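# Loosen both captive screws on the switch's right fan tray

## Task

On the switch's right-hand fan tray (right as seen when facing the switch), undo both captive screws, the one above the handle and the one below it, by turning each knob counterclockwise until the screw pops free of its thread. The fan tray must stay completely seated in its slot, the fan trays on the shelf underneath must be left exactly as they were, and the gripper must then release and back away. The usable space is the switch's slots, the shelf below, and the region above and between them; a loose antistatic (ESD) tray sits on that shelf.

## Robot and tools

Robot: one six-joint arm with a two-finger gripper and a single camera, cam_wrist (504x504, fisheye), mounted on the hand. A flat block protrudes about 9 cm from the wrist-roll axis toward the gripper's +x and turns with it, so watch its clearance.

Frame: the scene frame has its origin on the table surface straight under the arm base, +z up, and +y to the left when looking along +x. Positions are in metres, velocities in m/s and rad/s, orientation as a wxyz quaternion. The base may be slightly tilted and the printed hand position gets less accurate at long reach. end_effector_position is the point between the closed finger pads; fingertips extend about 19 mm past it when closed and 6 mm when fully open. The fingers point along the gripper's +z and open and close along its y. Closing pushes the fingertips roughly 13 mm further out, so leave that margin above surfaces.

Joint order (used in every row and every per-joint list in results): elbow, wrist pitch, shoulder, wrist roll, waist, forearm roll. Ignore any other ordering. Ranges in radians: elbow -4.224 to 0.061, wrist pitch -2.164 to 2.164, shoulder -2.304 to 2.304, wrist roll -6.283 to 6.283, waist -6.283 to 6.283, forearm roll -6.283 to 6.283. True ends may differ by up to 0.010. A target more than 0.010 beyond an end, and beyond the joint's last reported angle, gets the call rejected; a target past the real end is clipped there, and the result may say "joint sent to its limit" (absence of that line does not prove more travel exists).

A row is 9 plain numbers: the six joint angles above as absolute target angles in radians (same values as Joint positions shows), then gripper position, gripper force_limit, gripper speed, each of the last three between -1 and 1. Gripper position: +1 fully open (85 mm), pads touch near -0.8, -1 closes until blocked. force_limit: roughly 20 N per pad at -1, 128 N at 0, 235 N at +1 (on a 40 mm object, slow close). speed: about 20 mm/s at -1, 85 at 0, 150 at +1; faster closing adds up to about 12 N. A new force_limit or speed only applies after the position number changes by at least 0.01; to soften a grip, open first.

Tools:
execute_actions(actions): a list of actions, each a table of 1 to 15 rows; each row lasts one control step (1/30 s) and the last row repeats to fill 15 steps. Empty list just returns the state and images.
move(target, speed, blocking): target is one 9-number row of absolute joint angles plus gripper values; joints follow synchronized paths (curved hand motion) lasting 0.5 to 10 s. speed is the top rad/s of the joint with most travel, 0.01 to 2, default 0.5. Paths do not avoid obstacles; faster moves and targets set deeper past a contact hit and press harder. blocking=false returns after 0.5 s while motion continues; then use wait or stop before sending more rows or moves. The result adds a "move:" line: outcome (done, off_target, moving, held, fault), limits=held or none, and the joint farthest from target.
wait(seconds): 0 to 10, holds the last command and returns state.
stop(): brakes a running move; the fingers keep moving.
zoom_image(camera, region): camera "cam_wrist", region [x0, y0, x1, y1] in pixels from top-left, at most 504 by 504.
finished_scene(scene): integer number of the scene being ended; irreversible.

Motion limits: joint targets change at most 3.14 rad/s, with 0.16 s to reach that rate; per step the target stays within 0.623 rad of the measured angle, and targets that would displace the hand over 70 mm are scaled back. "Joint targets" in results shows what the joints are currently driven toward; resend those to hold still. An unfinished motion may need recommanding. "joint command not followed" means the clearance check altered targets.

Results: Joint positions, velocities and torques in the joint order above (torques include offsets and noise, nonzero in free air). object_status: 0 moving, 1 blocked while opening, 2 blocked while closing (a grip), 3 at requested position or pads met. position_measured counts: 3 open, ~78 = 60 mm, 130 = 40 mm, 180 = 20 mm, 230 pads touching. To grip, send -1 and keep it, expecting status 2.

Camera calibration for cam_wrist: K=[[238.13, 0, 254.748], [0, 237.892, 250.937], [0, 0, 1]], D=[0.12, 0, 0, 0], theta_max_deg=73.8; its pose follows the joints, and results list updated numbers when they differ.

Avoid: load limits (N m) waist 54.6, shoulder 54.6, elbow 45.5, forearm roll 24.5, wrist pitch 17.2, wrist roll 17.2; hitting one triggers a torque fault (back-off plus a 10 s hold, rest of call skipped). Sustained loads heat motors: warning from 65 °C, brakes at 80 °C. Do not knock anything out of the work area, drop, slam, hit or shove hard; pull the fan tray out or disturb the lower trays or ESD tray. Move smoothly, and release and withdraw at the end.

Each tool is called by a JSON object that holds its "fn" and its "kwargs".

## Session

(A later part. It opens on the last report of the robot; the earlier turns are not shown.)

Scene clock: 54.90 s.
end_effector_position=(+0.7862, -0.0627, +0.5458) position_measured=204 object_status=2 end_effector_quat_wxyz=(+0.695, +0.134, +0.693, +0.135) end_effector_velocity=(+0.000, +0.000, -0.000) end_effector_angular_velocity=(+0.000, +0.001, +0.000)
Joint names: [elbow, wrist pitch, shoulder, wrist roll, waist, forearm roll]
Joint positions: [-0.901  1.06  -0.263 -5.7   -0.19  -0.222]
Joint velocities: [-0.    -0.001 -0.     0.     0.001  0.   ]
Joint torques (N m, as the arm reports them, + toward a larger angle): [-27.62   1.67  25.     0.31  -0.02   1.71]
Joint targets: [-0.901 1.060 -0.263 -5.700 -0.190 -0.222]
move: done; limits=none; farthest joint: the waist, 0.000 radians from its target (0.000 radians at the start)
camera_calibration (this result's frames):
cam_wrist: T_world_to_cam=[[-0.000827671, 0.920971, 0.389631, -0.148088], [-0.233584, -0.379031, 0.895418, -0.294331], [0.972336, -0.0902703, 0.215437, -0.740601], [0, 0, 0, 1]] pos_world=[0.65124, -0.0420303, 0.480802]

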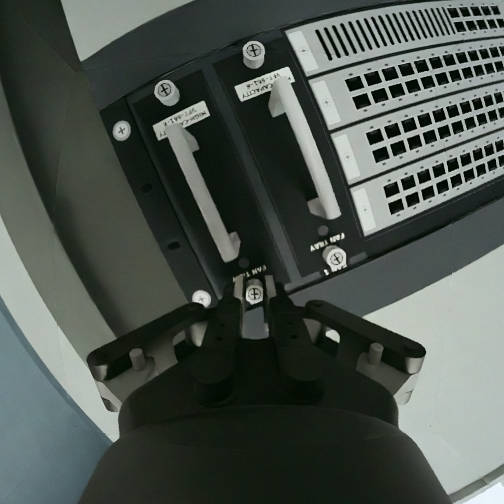

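The push test shows the upper knob now moves freely on its spring, so it's released. Next I'll back off, move down to the lower screw and rewind the wrist on the way.

{"fn": "execute_actions", "kwargs": {"actions": [
[
[-0.90103,1.05972,-0.26307,-5.7,-0.19045,-0.22218,-0.42,-0.2,0.3],
[-0.90103,1.05972,-0.26307,-5.7,-0.19045,-0.22218,-0.42,-0.2,0.3],
[-0.90103,1.05972,-0.26307,-5.7,-0.19045,-0.22218,-0.42,-0.2,0.3],
[-0.90103,1.05972,-0.26307,-5.7,-0.19045,-0.22218,-0.42,-0.2,0.3],
[-0.90103,1.05972,-0.26307,-5.7,-0.19045,-0.22218,-0.42,-0.2,0.3],
[-0.8932,1.0619,-0.2573,-5.602,-0.1917,-0.2234,-0.42,-0.2,0.3],
[-0.8854,1.0641,-0.2516,-5.504,-0.1930,-0.2246,-0.42,-0.2,0.3],
[-0.8775,1.0664,-0.2459,-5.406,-0.1943,-0.2258,-0.42,-0.2,0.3],
[-0.8697,1.0686,-0.2401,-5.308,-0.1956,-0.2270,-0.42,-0.2,0.3],
[-0.8619,1.0708,-0.2344,-5.210,-0.1969,-0.2282,-0.42,-0.2,0.3],
[-0.8540,1.0730,-0.2287,-5.112,-0.1982,-0.2294,-0.42,-0.2,0.3],
[-0.8462,1.0752,-0.2229,-5.014,-0.1995,-0.2306,-0.42,-0.2,0.3],
[-0.8384,1.0774,-0.2172,-4.916,-0.2008,-0.2317,-0.42,-0.2,0.3],
[-0.8305,1.0796,-0.2115,-4.818,-0.2021,-0.2329,-0.42,-0.2,0.3],
[-0.8227,1.0819,-0.2057,-4.720,-0.2034,-0.2341,-0.42,-0.2,0.3]
],
[
[-0.8149,1.0841,-0.2000,-4.622,-0.2047,-0.2353,-0.42,-0.2,0.3],
[-0.8071,1.0863,-0.1943,-4.524,-0.2060,-0.2365,-0.42,-0.2,0.3],
[-0.7992,1.0885,-0.1885,-4.426,-0.2073,-0.2377,-0.42,-0.2,0.3],
[-0.7914,1.0907,-0.1828,-4.328,-0.2085,-0.2389,-0.42,-0.2,0.3],
[-0.7836,1.0929,-0.1771,-4.230,-0.2098,-0.2401,-0.42,-0.2,0.3],
[-0.7757,1.0951,-0.1713,-4.132,-0.2111,-0.2413,-0.1,-0.2,0.3],
[-0.7679,1.0974,-0.1656,-4.034,-0.2124,-0.2425,-0.1,-0.2,0.3],
[-0.7601,1.0996,-0.1599,-3.936,-0.2137,-0.2437,-0.1,-0.2,0.3],
[-0.7522,1.1018,-0.1541,-3.838,-0.2150,-0.2449,-0.1,-0.2,0.3],
[-0.7444,1.1040,-0.1484,-3.740,-0.2163,-0.2461,-0.1,-0.2,0.3],
[-0.7442,1.1146,-0.1592,-3.642,-0.2153,-0.2443,-0.1,-0.2,0.3],
[-0.7441,1.1252,-0.1700,-3.544,-0.2143,-0.2424,-0.1,-0.2,0.3],
[-0.7439,1.1358,-0.1808,-3.446,-0.2133,-0.2406,-0.1,-0.2,0.3],
[-0.7437,1.1465,-0.1916,-3.348,-0.2123,-0.2388,-0.1,-0.2,0.3],
[-0.7436,1.1571,-0.2024,-3.250,-0.2113,-0.2370,-0.1,-0.2,0.3]
],
[
[-0.7434,1.1677,-0.2132,-3.152,-0.2102,-0.2351,-0.1,-0.2,0.3],
[-0.7432,1.1783,-0.2240,-3.054,-0.2092,-0.2333,-0.1,-0.2,0.3],
[-0.7431,1.1889,-0.2347,-2.956,-0.2082,-0.2315,-0.1,-0.2,0.3],
[-0.7429,1.1995,-0.2455,-2.858,-0.2072,-0.2297,-0.1,-0.2,0.3],
[-0.7427,1.2101,-0.2563,-2.760,-0.2062,-0.2278,-0.1,-0.2,0.3],
[-0.7426,1.2207,-0.2671,-2.662,-0.2052,-0.2260,-0.1,-0.2,0.3],
[-0.7424,1.2314,-0.2779,-2.564,-0.2042,-0.2242,-0.1,-0.2,0.3],
[-0.7422,1.2420,-0.2887,-2.466,-0.2032,-0.2223,-0.1,-0.2,0.3],
[-0.7421,1.2526,-0.2995,-2.368,-0.2022,-0.2205,-0.1,-0.2,0.3],
[-0.7419,1.2632,-0.3103,-2.270,-0.2012,-0.2187,-0.1,-0.2,0.3],
[-0.7417,1.2738,-0.3211,-2.172,-0.2001,-0.2169,-0.1,-0.2,0.3],
[-0.7416,1.2844,-0.3319,-2.074,-0.1991,-0.2150,-0.1,-0.2,0.3],
[-0.7414,1.2950,-0.3427,-1.976,-0.1981,-0.2132,-0.1,-0.2,0.3],
[-0.7412,1.3056,-0.3535,-1.878,-0.1971,-0.2114,-0.1,-0.2,0.3],
[-0.7411,1.3163,-0.3643,-1.780,-0.1961,-0.2096,-0.1,-0.2,0.3]
],
[
[-0.7409,1.3269,-0.3751,-1.682,-0.1951,-0.2077,-0.1,-0.2,0.3],
[-0.7407,1.3375,-0.3858,-1.584,-0.1941,-0.2059,-0.1,-0.2,0.3],
[-0.7406,1.3481,-0.3966,-1.486,-0.1931,-0.2041,-0.1,-0.2,0.3],
[-0.7404,1.3587,-0.4074,-1.388,-0.1921,-0.2023,-0.1,-0.2,0.3],
[-0.7402,1.3693,-0.4182,-1.290,-0.1911,-0.2004,-0.1,-0.2,0.3],
[-0.7401,1.3799,-0.4290,-1.192,-0.1900,-0.1986,-0.1,-0.2,0.3],
[-0.7399,1.3906,-0.4398,-1.094,-0.1890,-0.1968,-0.1,-0.2,0.3],
[-0.7397,1.4012,-0.4506,-0.996,-0.1880,-0.1949,-0.1,-0.2,0.3],
[-0.7396,1.4118,-0.4614,-0.898,-0.1870,-0.1931,-0.1,-0.2,0.3],
[-0.7394,1.4224,-0.4722,-0.800,-0.1860,-0.1913,-0.1,-0.2,0.3],
[-0.7440,1.4201,-0.4745,-0.702,-0.1853,-0.1907,-0.1,-0.2,0.3],
[-0.7486,1.4178,-0.4768,-0.604,-0.1846,-0.1901,-0.1,-0.2,0.3],
[-0.7532,1.4155,-0.4791,-0.506,-0.1840,-0.1895,-0.1,-0.2,0.3],
[-0.7578,1.4132,-0.4813,-0.408,-0.1833,-0.1889,-0.1,-0.2,0.3],
[-0.7623,1.4109,-0.4836,-0.310,-0.1826,-0.1883,-0.1,-0.2,0.3]
],
[
[-0.7669,1.4086,-0.4859,-0.212,-0.1819,-0.1877,-0.1,-0.2,0.3],
[-0.7715,1.4063,-0.4882,-0.114,-0.1812,-0.1871,-0.1,-0.2,0.3],
[-0.7761,1.4040,-0.4905,-0.016,-0.1805,-0.1864,-0.1,-0.2,0.3],
[-0.7807,1.4017,-0.4928,0.082,-0.1799,-0.1858,-0.1,-0.2,0.3],
[-0.7853,1.3994,-0.4950,0.180,-0.1792,-0.1852,-0.1,-0.2,0.3],
[-0.7899,1.3971,-0.4973,0.278,-0.1785,-0.1846,-0.1,-0.2,0.3],
[-0.7945,1.3948,-0.4996,0.376,-0.1778,-0.1840,-0.1,-0.2,0.3],
[-0.7990,1.3926,-0.5019,0.474,-0.1771,-0.1834,-0.1,-0.2,0.3],
[-0.8036,1.3903,-0.5042,0.572,-0.1765,-0.1828,-0.1,-0.2,0.3],
[-0.80822,1.38796,-0.50646,0.670,-0.17577,-0.18219,-0.1,-0.2,0.3],
[-0.80822,1.38796,-0.50646,3.058,-0.17577,-0.18219,-0.1,-0.2,0.3]
],
[
[-0.80822,1.38796,-0.50646,3.058,-0.17577,-0.18219,-0.1,-0.2,0.3]
],
[
[-0.80822,1.38796,-0.50646,3.058,-0.17577,-0.18219,-0.1,-0.2,0.3]
]
]}}

{"fn": "zoom_image", "kwargs": {"camera": "cam_wrist", "region": [180, 200, 340, 360]}}

Scene clock: 72.23 s.
end_effector_position=(+0.7552, -0.0625, +0.4032) position_measured=141 object_status=3 end_effector_quat_wxyz=(+0.079, +0.702, +0.079, +0.704) end_effector_velocity=(-0.000, -0.000, +0.000) end_effector_angular_velocity=(+0.216, +0.000, -0.000)
Joint names: [elbow, wrist pitch, shoulder, wrist roll, waist, forearm roll]
Joint positions: [-0.808  1.388 -0.506  3.04  -0.176 -0.182]
Joint velocities: [ 0.    -0.     0.     0.216 -0.     0.   ]
Joint torques (N m, as the arm reports them, + toward a larger angle): [-19.26   1.74  29.06  -0.12   0.18   1.31]
Joint targets: [-0.808 1.388 -0.506 3.058 -0.176 -0.182]
camera_calibration (this result's frames):
cam_wrist: T_world_to_cam=[[-0.000379184, -0.978897, 0.204353, -0.137104], [-0.229245, -0.198826, -0.952846, 0.579408], [0.973369, -0.0472083, -0.224332, -0.500402], [0, 0, 0, 1]] pos_world=[0.61985, -0.0426327, 0.467848]

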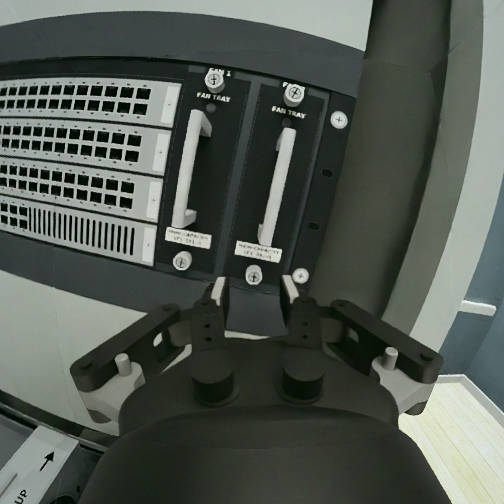

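Region (180, 200, 340, 360) of cam_wrist's 504x504 image, scaled by 3.150, with more detail than that image has.

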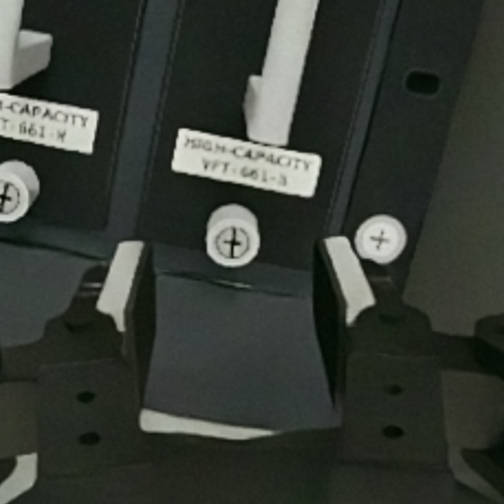

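{"fn": "execute_actions", "kwargs": {"actions": [
[[-0.80822,1.38796,-0.50646,6.2,-0.17577,-0.18219,-0.1,-0.2,0.3]],
[[-0.80822,1.38796,-0.50646,6.2,-0.17577,-0.18219,-0.1,-0.2,0.3]],
[[-0.80822,1.38796,-0.50646,6.2,-0.17577,-0.18219,-0.1,-0.2,0.3]]
]}}

{"fn": "zoom_image", "kwargs": {"camera": "cam_wrist", "region": [180, 200, 340, 360]}}

Scene clock: 73.93 s.
end_effector_position=(+0.7552, -0.0625, +0.4032) position_measured=141 object_status=3 end_effector_quat_wxyz=(+0.704, -0.074, +0.702, -0.074) end_effector_velocity=(+0.000, +0.001, -0.000) end_effector_angular_velocity=(+0.037, +0.000, +0.002)
Joint names: [elbow, wrist pitch, shoulder, wrist roll, waist, forearm roll]
Joint positions: [-0.808  1.388 -0.506  6.196 -0.176 -0.182]
Joint velocities: [ 0.     0.    -0.     0.037  0.001 -0.001]
Joint torques (N m, as the arm reports them, + toward a larger angle): [-19.27   1.59  27.27   0.15   0.98   2.22]
Joint targets: [-0.808 1.388 -0.506 6.200 -0.176 -0.182]
camera_calibration (this result's frames):
cam_wrist: T_world_to_cam=[[0.000216704, 0.981745, -0.190202, 0.143989], [-0.233726, 0.184984, 0.954543, -0.162323], [0.972302, 0.0442484, 0.2295, -0.676878], [0, 0, 0, 1]] pos_world=[0.620159, -0.081382, 0.337675]

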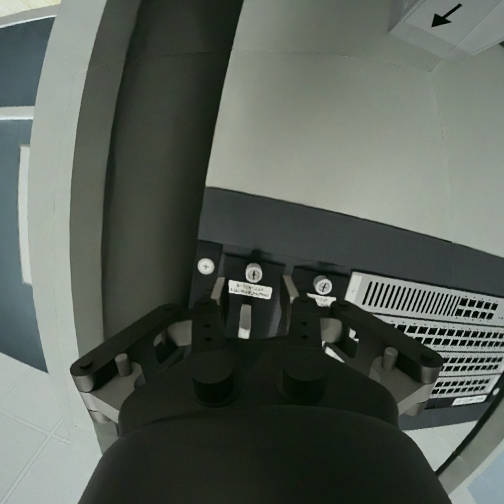

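Region (180, 200, 340, 360) of cam_wrist's 504x504 image, scaled by 3.150, with more detail than that image has.

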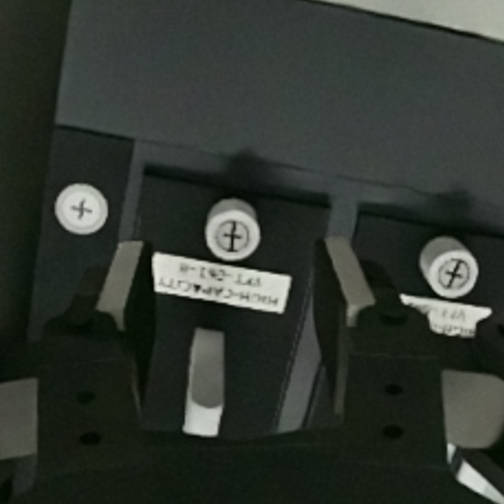

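{"fn": "move", "kwargs": {"target": [-0.90131, 1.34306, -0.55462, 6.2, -0.16404, -0.17193, -0.1, -0.2, 0.3], "speed": 0.15}}

{"fn": "zoom_image", "kwargs": {"camera": "cam_wrist", "region": [180, 200, 340, 360]}}

Scene clock: 77.73 s.
end_effector_position=(+0.7879, -0.0626, +0.4025) position_measured=141 object_status=3 end_effector_quat_wxyz=(+0.704, -0.074, +0.702, -0.074) end_effector_velocity=(+0.001, +0.000, +0.000) end_effector_angular_velocity=(-0.000, -0.000, +0.001)
Joint names: [elbow, wrist pitch, shoulder, wrist roll, waist, forearm roll]
Joint positions: [-0.901  1.343 -0.554  6.2   -0.164 -0.172]
Joint velocities: [-0.003 -0.001 -0.001 -0.     0.001 -0.001]
Joint torques (N m, as the arm reports them, + toward a larger angle): [-20.68   1.52  29.06   0.12  -0.55   1.54]
Joint targets: [-0.901 1.343 -0.555 6.200 -0.164 -0.172]
move: done; limits=none; farthest joint: the waist, 0.000 radians from its target (0.012 radians at the start)
camera_calibration (this result's frames):
cam_wrist: T_world_to_cam=[[0.000237179, 0.981594, -0.190979, 0.144289], [-0.233654, 0.185747, 0.954413, -0.153946], [0.97232, 0.0443967, 0.229398, -0.708473], [0, 0, 0, 1]] pos_world=[0.652857, -0.0815846, 0.337007]

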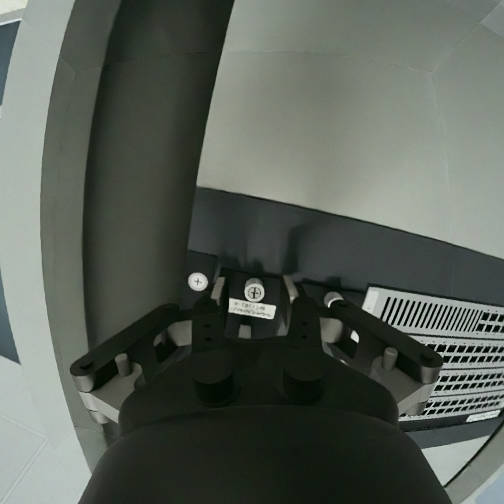

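Region (180, 200, 340, 360) of cam_wrist's 504x504 image, scaled by 3.150, with more detail than that image has.

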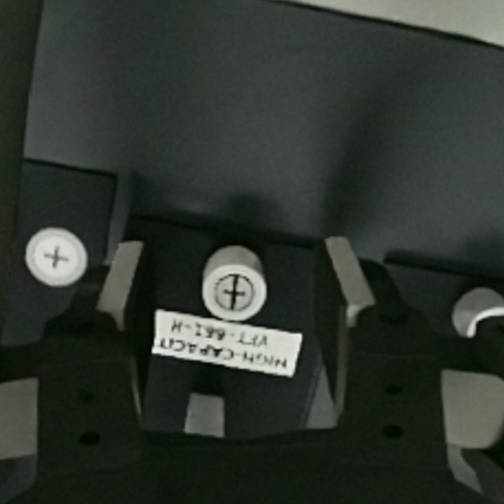

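{"fn": "move", "kwargs": {"target": [-0.90131, 1.34306, -0.55462, 6.2, -0.16404, -0.17193, -1, -0.2, -0.3], "speed": 0.15}}

Scene clock: 78.53 s.
end_effector_position=(+0.7878, -0.0626, +0.4025) position_measured=205 object_status=2 end_effector_quat_wxyz=(+0.704, -0.074, +0.702, -0.074) end_effector_velocity=(+0.000, -0.000, -0.000) end_effector_angular_velocity=(-0.000, +0.000, -0.000)
Joint names: [elbow, wrist pitch, shoulder, wrist roll, waist, forearm roll]
Joint positions: [-0.901  1.343 -0.555  6.2   -0.164 -0.172]
Joint velocities: [-0. -0. -0. -0.  0.  0.]
Joint torques (N m, as the arm reports them, + toward a larger angle): [-22.14   1.21  27.93   0.08   2.61   1.55]
Joint targets: [-0.901 1.343 -0.555 6.200 -0.164 -0.172]
move: done; limits=none; farthest joint: the waist, 0.000 radians from its target (0.000 radians at the start)
camera_calibration (this result's frames):
cam_wrist: T_world_to_cam=[[0.000349168, 0.981605, -0.190921, 0.14422], [-0.23384, 0.185708, 0.954375, -0.1538], [0.972275, 0.0443118, 0.229604, -0.70851], [0, 0, 0, 1]] pos_world=[0.652852, -0.0816098, 0.336994]

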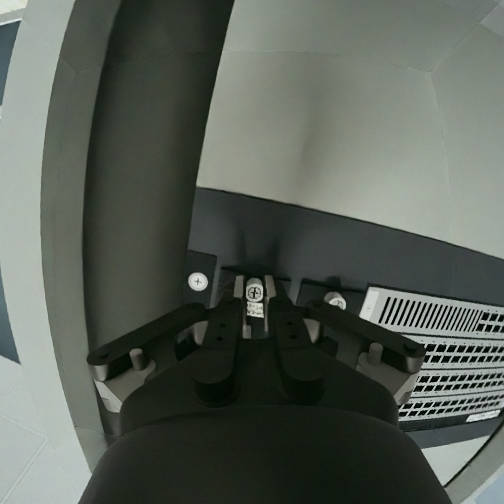

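{"fn": "execute_actions", "kwargs": {"actions": [
[[-0.90095,1.34324,-0.55444,-6.2,-0.16408,-0.17197,-1,-0.2,-0.3]],
[[-0.90043,1.34350,-0.55418,-6.2,-0.16414,-0.17202,-1,-0.2,-0.3]],
[[-0.89991,1.34375,-0.55392,-6.2,-0.16420,-0.17207,-1,-0.2,-0.3]],
[[-0.89939,1.34401,-0.55366,-6.2,-0.16426,-0.17212,-1,-0.2,-0.3]],
[[-0.89888,1.34427,-0.55340,-6.2,-0.16432,-0.17217,-1,-0.2,-0.3]],
[[-0.89836,1.34453,-0.55314,-6.2,-0.16439,-0.17222,-1,-0.2,-0.3]],
[[-0.89784,1.34478,-0.55288,-6.2,-0.16445,-0.17227,-1,-0.2,-0.3]],
[[-0.89732,1.34504,-0.55262,-6.2,-0.16451,-0.17233,-1,-0.2,-0.3]],
[[-0.89693,1.34524,-0.55242,-6.2,-0.16455,-0.17236,-1,-0.2,-0.3]]
]}}

{"fn": "zoom_image", "kwargs": {"camera": "cam_wrist", "region": [180, 200, 340, 360]}}

Scene clock: 84.43 s.
end_effector_position=(+0.7864, -0.0626, +0.4026) position_measured=205 object_status=2 end_effector_quat_wxyz=(+0.708, -0.002, +0.706, -0.002) end_effector_velocity=(-0.000, +0.000, -0.000) end_effector_angular_velocity=(-0.465, +0.001, -0.001)
Joint names: [elbow, wrist pitch, shoulder, wrist roll, waist, forearm roll]
Joint positions: [-0.897  1.345 -0.552 -6.164 -0.165 -0.172]
Joint velocities: [ 0.    -0.001 -0.    -0.465  0.    -0.   ]
Joint torques (N m, as the arm reports them, + toward a larger angle): [-22.04   1.75  29.3    0.89   1.49   0.94]
Joint targets: [-0.897 1.345 -0.552 -6.200 -0.165 -0.172]
camera_calibration (this result's frames):
cam_wrist: T_world_to_cam=[[-0.000198362, 0.999943, 0.0106801, 0.0646168], [-0.233788, -0.0104305, 0.972232, -0.17367], [0.972288, -0.00230404, 0.233777, -0.711766], [0, 0, 0, 1]] pos_world=[0.651452, -0.0680645, 0.334552]

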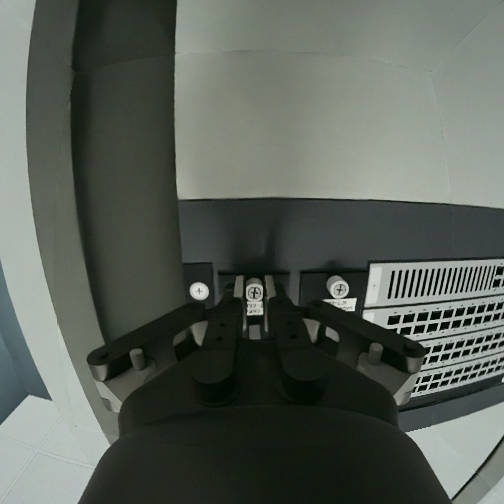

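Region (180, 200, 340, 360) of cam_wrist's 504x504 image, scaled by 3.150, with more detail than that image has.

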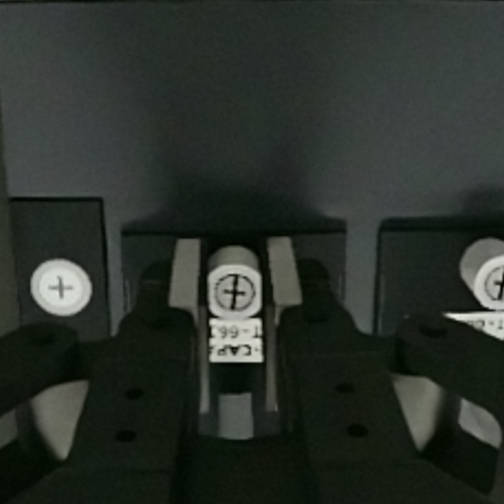

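{"fn": "execute_actions", "kwargs": {"actions": [
[
[-0.89693,1.34524,-0.55242,-6.2,-0.16455,-0.17236,-0.42,-0.2,0.3],
[-0.89693,1.34524,-0.55242,-6.2,-0.16455,-0.17236,-0.42,-0.2,0.3],
[-0.89693,1.34524,-0.55242,-6.2,-0.16455,-0.17236,-0.42,-0.2,0.3],
[-0.89693,1.34524,-0.55242,-6.2,-0.16455,-0.17236,-0.42,-0.2,0.3],
[-0.89693,1.34524,-0.55242,-6.2,-0.16455,-0.17236,-0.42,-0.2,0.3],
[-0.89693,1.34524,-0.55242,6.2,-0.16455,-0.17236,-0.42,-0.2,0.3]
],
[[-0.89693,1.34524,-0.55242,6.2,-0.16455,-0.17236,-0.42,-0.2,0.3]],
[[-0.89693,1.34524,-0.55242,6.2,-0.16455,-0.17236,-0.42,-0.2,0.3]],
[[-0.89693,1.34524,-0.55242,6.2,-0.16455,-0.17236,-0.42,-0.2,0.3]],
[[-0.89693,1.34524,-0.55242,6.2,-0.16455,-0.17236,-0.42,-0.2,0.3]],
[[-0.89693,1.34524,-0.55242,6.2,-0.16455,-0.17236,-0.42,-0.2,0.3]],
[[-0.89693,1.34524,-0.55242,6.2,-0.16455,-0.17236,-0.42,-0.2,0.3]],
[[-0.89693,1.34524,-0.55242,6.2,-0.16455,-0.17236,-0.42,-0.2,0.3]],
[[-0.89693,1.34524,-0.55242,6.2,-0.16455,-0.17236,-0.42,-0.2,0.3]],
[
[-0.89693,1.34524,-0.55242,6.2,-0.16455,-0.17236,-0.42,-0.2,0.3],
[-0.89693,1.34524,-0.55242,6.2,-0.16455,-0.17236,-0.42,-0.2,0.3],
[-0.89693,1.34524,-0.55242,6.2,-0.16455,-0.17236,-0.42,-0.2,0.3],
[-0.89693,1.34524,-0.55242,6.2,-0.16455,-0.17236,-0.42,-0.2,0.3],
[-0.89693,1.34524,-0.55242,6.2,-0.16455,-0.17236,-0.42,-0.2,0.3],
[-0.89693,1.34524,-0.55242,6.2,-0.16455,-0.17236,-0.42,-0.2,0.3],
[-0.89693,1.34524,-0.55242,6.2,-0.16455,-0.17236,-1,-0.2,-0.3]
]
]}}

{"fn": "zoom_image", "kwargs": {"camera": "cam_wrist", "region": [180, 200, 340, 360]}}

Scene clock: 90.93 s.
end_effector_position=(+0.7863, -0.0626, +0.4025) position_measured=205 object_status=0 end_effector_quat_wxyz=(+0.704, -0.074, +0.702, -0.074) end_effector_velocity=(+0.000, +0.000, +0.000) end_effector_angular_velocity=(+0.008, -0.000, +0.001)
Joint names: [elbow, wrist pitch, shoulder, wrist roll, waist, forearm roll]
Joint positions: [-0.897  1.346 -0.552  6.199 -0.165 -0.172]
Joint velocities: [-0.     0.    -0.     0.008  0.    -0.   ]
Joint torques (N m, as the arm reports them, + toward a larger angle): [-22.29   1.58  28.2    0.18   0.61   2.14]
Joint targets: [-0.897 1.345 -0.552 6.200 -0.165 -0.172]
camera_calibration (this result's frames):
cam_wrist: T_world_to_cam=[[0.000316817, 0.981471, -0.191613, 0.144494], [-0.233731, 0.186378, 0.954271, -0.154118], [0.972301, 0.0444835, 0.229459, -0.706968], [0, 0, 0, 1]] pos_world=[0.651318, -0.0816436, 0.336977]

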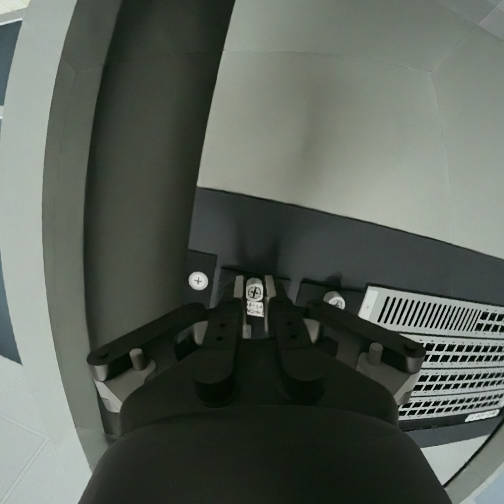

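Region (180, 200, 340, 360) of cam_wrist's 504x504 image, scaled by 3.150, with more detail than that image has.

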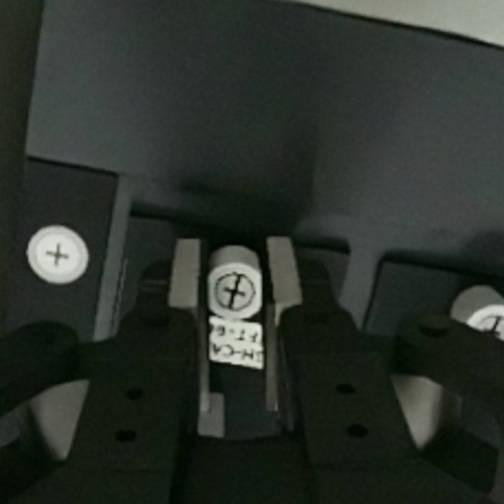

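{"fn": "execute_actions", "kwargs": {"actions": [
[[-0.89657,1.34541,-0.55224,-6.2,-0.16459,-0.17240,-1,-0.2,-0.3]],
[[-0.89605,1.34567,-0.55198,-6.2,-0.16466,-0.17245,-1,-0.2,-0.3]],
[[-0.89554,1.34593,-0.55172,-6.2,-0.16472,-0.17250,-1,-0.2,-0.3]],
[[-0.89502,1.34619,-0.55146,-6.2,-0.16478,-0.17255,-1,-0.2,-0.3]],
[[-0.89450,1.34644,-0.55120,-6.2,-0.16484,-0.17261,-1,-0.2,-0.3]],
[[-0.89398,1.34670,-0.55094,-6.2,-0.16490,-0.17266,-1,-0.2,-0.3]],
[[-0.89346,1.34696,-0.55068,-6.2,-0.16496,-0.17271,-1,-0.2,-0.3]],
[[-0.89294,1.34722,-0.55042,-6.2,-0.16502,-0.17276,-1,-0.2,-0.3]],
[[-0.89255,1.34741,-0.55022,-6.2,-0.16506,-0.17280,-1,-0.2,-0.3]]
]}}

{"fn": "zoom_image", "kwargs": {"camera": "cam_wrist", "region": [180, 200, 340, 360]}}

Scene clock: 96.37 s.
end_effector_position=(+0.7849, -0.0626, +0.4026) position_measured=205 object_status=2 end_effector_quat_wxyz=(+0.708, -0.002, +0.706, -0.002) end_effector_velocity=(-0.000, +0.000, -0.000) end_effector_angular_velocity=(-0.465, +0.000, -0.001)
Joint names: [elbow, wrist pitch, shoulder, wrist roll, waist, forearm roll]
Joint positions: [-0.893  1.347 -0.55  -6.164 -0.165 -0.173]
Joint velocities: [ 0.     0.    -0.    -0.465  0.    -0.   ]
Joint torques (N m, as the arm reports them, + toward a larger angle): [-22.63   1.86  29.53   0.73   1.92   1.02]
Joint targets: [-0.893 1.347 -0.550 -6.200 -0.165 -0.173]
camera_calibration (this result's frames):
cam_wrist: T_world_to_cam=[[-0.000238008, 0.999941, 0.0108923, 0.0645372], [-0.233774, -0.0106461, 0.972233, -0.174045], [0.972291, -0.00231493, 0.233763, -0.71028], [0, 0, 0, 1]] pos_world=[0.649927, -0.0680306, 0.334546]

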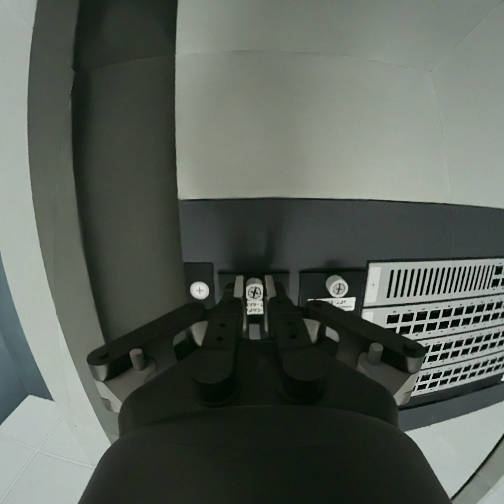

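Region (180, 200, 340, 360) of cam_wrist's 504x504 image, scaled by 3.150, with more detail than that image has.

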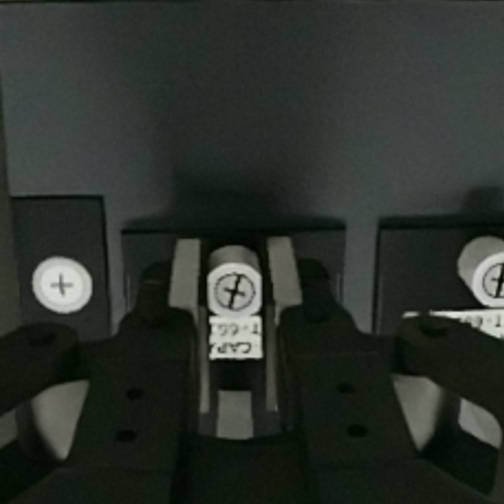

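{"fn": "execute_actions", "kwargs": {"actions": [
[[-0.89255,1.34741,-0.55022,-6.2,-0.16506,-0.17280,-0.42,-0.2,0.3]]
]}}

{"fn": "zoom_image", "kwargs": {"camera": "cam_wrist", "region": [180, 200, 340, 360]}}

Scene clock: 96.97 s.
end_effector_position=(+0.7849, -0.0626, +0.4026) position_measured=182 object_status=0 end_effector_quat_wxyz=(+0.708, -0.015, +0.706, -0.015) end_effector_velocity=(-0.000, -0.001, -0.000) end_effector_angular_velocity=(-0.001, +0.001, -0.001)
Joint names: [elbow, wrist pitch, shoulder, wrist roll, waist, forearm roll]
Joint positions: [-0.893  1.347 -0.55  -6.2   -0.165 -0.173]
Joint velocities: [ 0.    -0.001 -0.    -0.001 -0.001 -0.001]
Joint torques (N m, as the arm reports them, + toward a larger angle): [-21.04   1.77  28.05   0.22  -1.52   1.93]
Joint targets: [-0.893 1.347 -0.550 -6.200 -0.165 -0.173]
camera_calibration (this result's frames):
cam_wrist: T_world_to_cam=[[-0.000180087, 0.99968, -0.0253119, 0.0790359], [-0.233777, 0.0245684, 0.97198, -0.171738], [0.97229, 0.00609238, 0.233698, -0.709736], [0, 0, 0, 1]] pos_world=[0.649935, -0.0704672, 0.33479]

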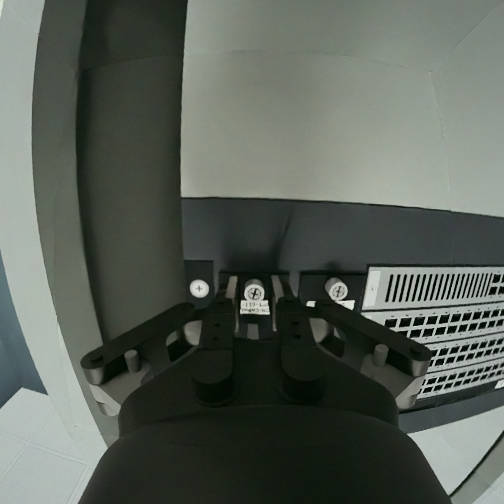

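Region (180, 200, 340, 360) of cam_wrist's 504x504 image, scaled by 3.150, with more detail than that image has.

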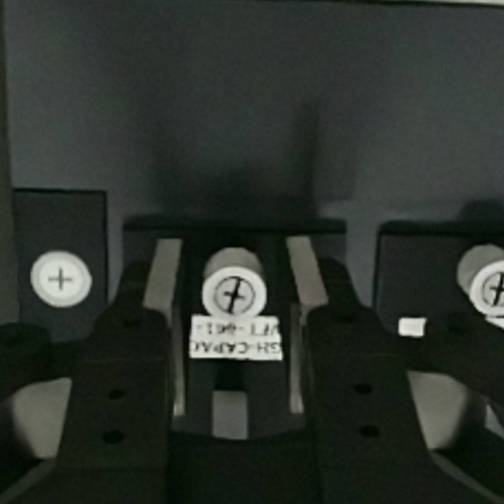

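{"fn": "execute_actions", "kwargs": {"actions": [
[
[-0.89255,1.34741,-0.55022,-6.2,-0.16506,-0.17280,-1,-0.2,-0.3],
[-0.89255,1.34741,-0.55022,-6.2,-0.16506,-0.17280,-1,-0.2,-0.3],
[-0.89255,1.34741,-0.55022,-6.2,-0.16506,-0.17280,-1,-0.2,-0.3],
[-0.89255,1.34741,-0.55022,-6.2,-0.16506,-0.17280,-1,-0.2,-0.3],
[-0.89255,1.34741,-0.55022,-6.2,-0.16506,-0.17280,-1,-0.2,-0.3],
[-0.89255,1.34741,-0.55022,-6.2,-0.16506,-0.17280,-1,-0.2,-0.3],
[-0.89255,1.34741,-0.55022,-6.2,-0.16506,-0.17280,-1,-0.2,-0.3],
[-0.89255,1.34741,-0.55022,-6.2,-0.16506,-0.17280,-1,-0.2,-0.3],
[-0.89255,1.34741,-0.55022,-6.2,-0.16506,-0.17280,-1,-0.2,-0.3],
[-0.89255,1.34741,-0.55022,-6.2,-0.16506,-0.17280,-1,-0.2,-0.3],
[-0.89284,1.34727,-0.55037,-6.2,-0.16503,-0.17277,-1,-0.2,-0.3],
[-0.89313,1.34712,-0.55051,-6.2,-0.16500,-0.17274,-1,-0.2,-0.3],
[-0.89342,1.34698,-0.55066,-6.2,-0.16496,-0.17272,-1,-0.2,-0.3],
[-0.89371,1.34684,-0.55080,-6.2,-0.16493,-0.17269,-1,-0.2,-0.3]
],
[[-0.89371,1.34684,-0.55080,-6.2,-0.16493,-0.17269,-1,-0.2,-0.3]]
]}}

Scene clock: 98.57 s.
end_effector_position=(+0.7853, -0.0626, +0.4025) position_measured=204 object_status=2 end_effector_quat_wxyz=(+0.708, -0.015, +0.706, -0.015) end_effector_velocity=(+0.000, +0.000, -0.000) end_effector_angular_velocity=(+0.000, +0.000, +0.000)
Joint names: [elbow, wrist pitch, shoulder, wrist roll, waist, forearm roll]
Joint positions: [-0.894  1.347 -0.551 -6.2   -0.165 -0.173]
Joint velocities: [-0. -0. -0.  0.  0.  0.]
Joint torques (N m, as the arm reports them, + toward a larger angle): [-21.71   1.73  29.39   0.3   -1.51   1.54]
Joint targets: [-0.894 1.347 -0.551 -6.200 -0.165 -0.173]
camera_calibration (this result's frames):
cam_wrist: T_world_to_cam=[[-0.000148184, 0.999676, -0.0254358, 0.0790773], [-0.23368, 0.0246969, 0.972, -0.171681], [0.972313, 0.00608788, 0.233601, -0.710073], [0, 0, 0, 1]] pos_world=[0.650307, -0.0704889, 0.334759]

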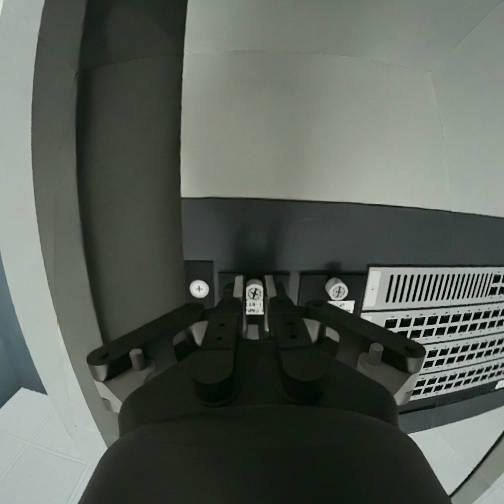

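Both knobs now move freely on their springs, so both screws are released. I'll let go and move clear.

{"fn": "execute_actions", "kwargs": {"actions": [
[[-0.89371,1.34684,-0.55080,-6.2,-0.16493,-0.17269,-0.1,-0.2,0.3]]
]}}

{"fn": "move", "kwargs": {"target": [-0.631, 1.477, -0.421, -4.7, -0.204, -0.207, -0.1, -0.2, 0.3], "speed": 1.5}}

Scene clock: 100.83 s.
end_effector_position=(+0.7853, -0.0626, +0.4026) position_measured=141 object_status=0 end_effector_quat_wxyz=(+0.708, -0.015, +0.706, -0.015) end_effector_velocity=(-0.000, -0.001, -0.000) end_effector_angular_velocity=(+0.000, +0.001, -0.002)
Joint names: [elbow, wrist pitch, shoulder, wrist roll, waist, forearm roll]
Joint positions: [-0.894  1.347 -0.551 -6.2   -0.165 -0.173]
Joint velocities: [ 0.001 -0.    -0.     0.    -0.002  0.   ]
Joint torques (N m, as the arm reports them, + toward a larger angle): [-19.61   1.65  27.4    0.07   0.65   1.34]
Joint targets: [-0.894 1.347 -0.551 -6.200 -0.165 -0.173]
camera_calibration (this result's frames):
cam_wrist: T_world_to_cam=[[-0.000158257, 0.999676, -0.0254457, 0.079087], [-0.23377, 0.0247036, 0.971978, -0.171638], [0.972292, 0.00610227, 0.233691, -0.710121], [0, 0, 0, 1]] pos_world=[0.650334, -0.070488, 0.334789]

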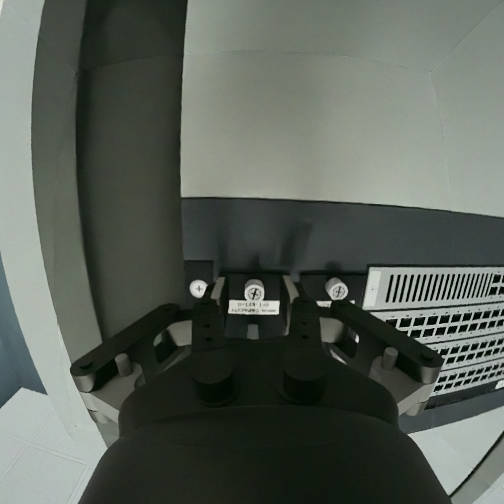

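Scene clock: 102.67 s.
end_effector_position=(+0.6894, -0.0623, +0.4016) position_measured=141 object_status=3 end_effector_quat_wxyz=(+0.524, +0.475, +0.524, +0.474) end_effector_velocity=(-0.000, +0.000, +0.000) end_effector_angular_velocity=(+0.001, -0.001, +0.000)
Joint names: [elbow, wrist pitch, shoulder, wrist roll, waist, forearm roll]
Joint positions: [-0.631  1.477 -0.421 -4.7   -0.204 -0.207]
Joint velocities: [0.001 0.002 0.    0.001 0.    0.   ]
Joint torques (N m, as the arm reports them, + toward a larger angle): [-17.74   1.73  22.77   0.21  -0.13   1.6 ]
Joint targets: [-0.631 1.477 -0.421 -4.700 -0.204 -0.207]
move: done; limits=none; farthest joint: the waist, 0.000 radians from its target (0.039 radians at the start)
camera_calibration (this result's frames):
cam_wrist: T_world_to_cam=[[-0.0000977465, 0.0814404, 0.996678, -0.389], [-0.232578, -0.969349, 0.0791845, 0.10266], [0.972578, -0.231798, 0.019036, -0.545483], [0, 0, 0, 1]] pos_world=[0.554363, 0.00475151, 0.389963]

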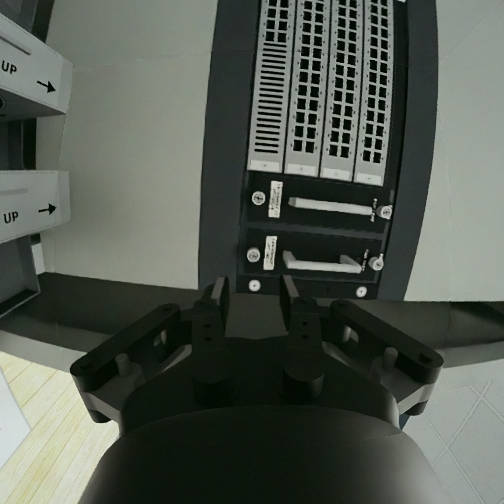

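{"fn": "zoom_image", "kwargs": {"camera": "cam_wrist", "region": [220, 160, 420, 310]}}

Region (220, 160, 420, 310) of cam_wrist's 504x504 image, scaled by 2.520, with more detail than that image has; it fills the top 378 rows of this view, and the rest is white.

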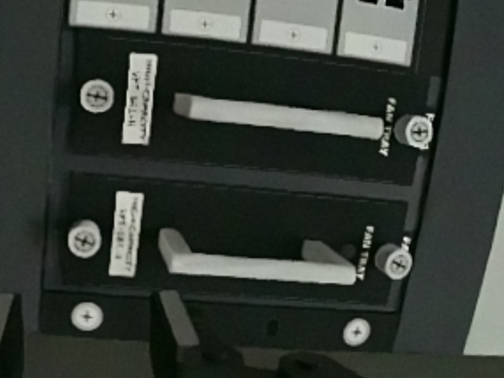

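The fan tray still looks seated, both of its knobs are released, and the gripper is clear. I'm ending the scene.

{"fn": "finished_scene", "kwargs": {"scene": 2}}

The scene is finished: the task was done.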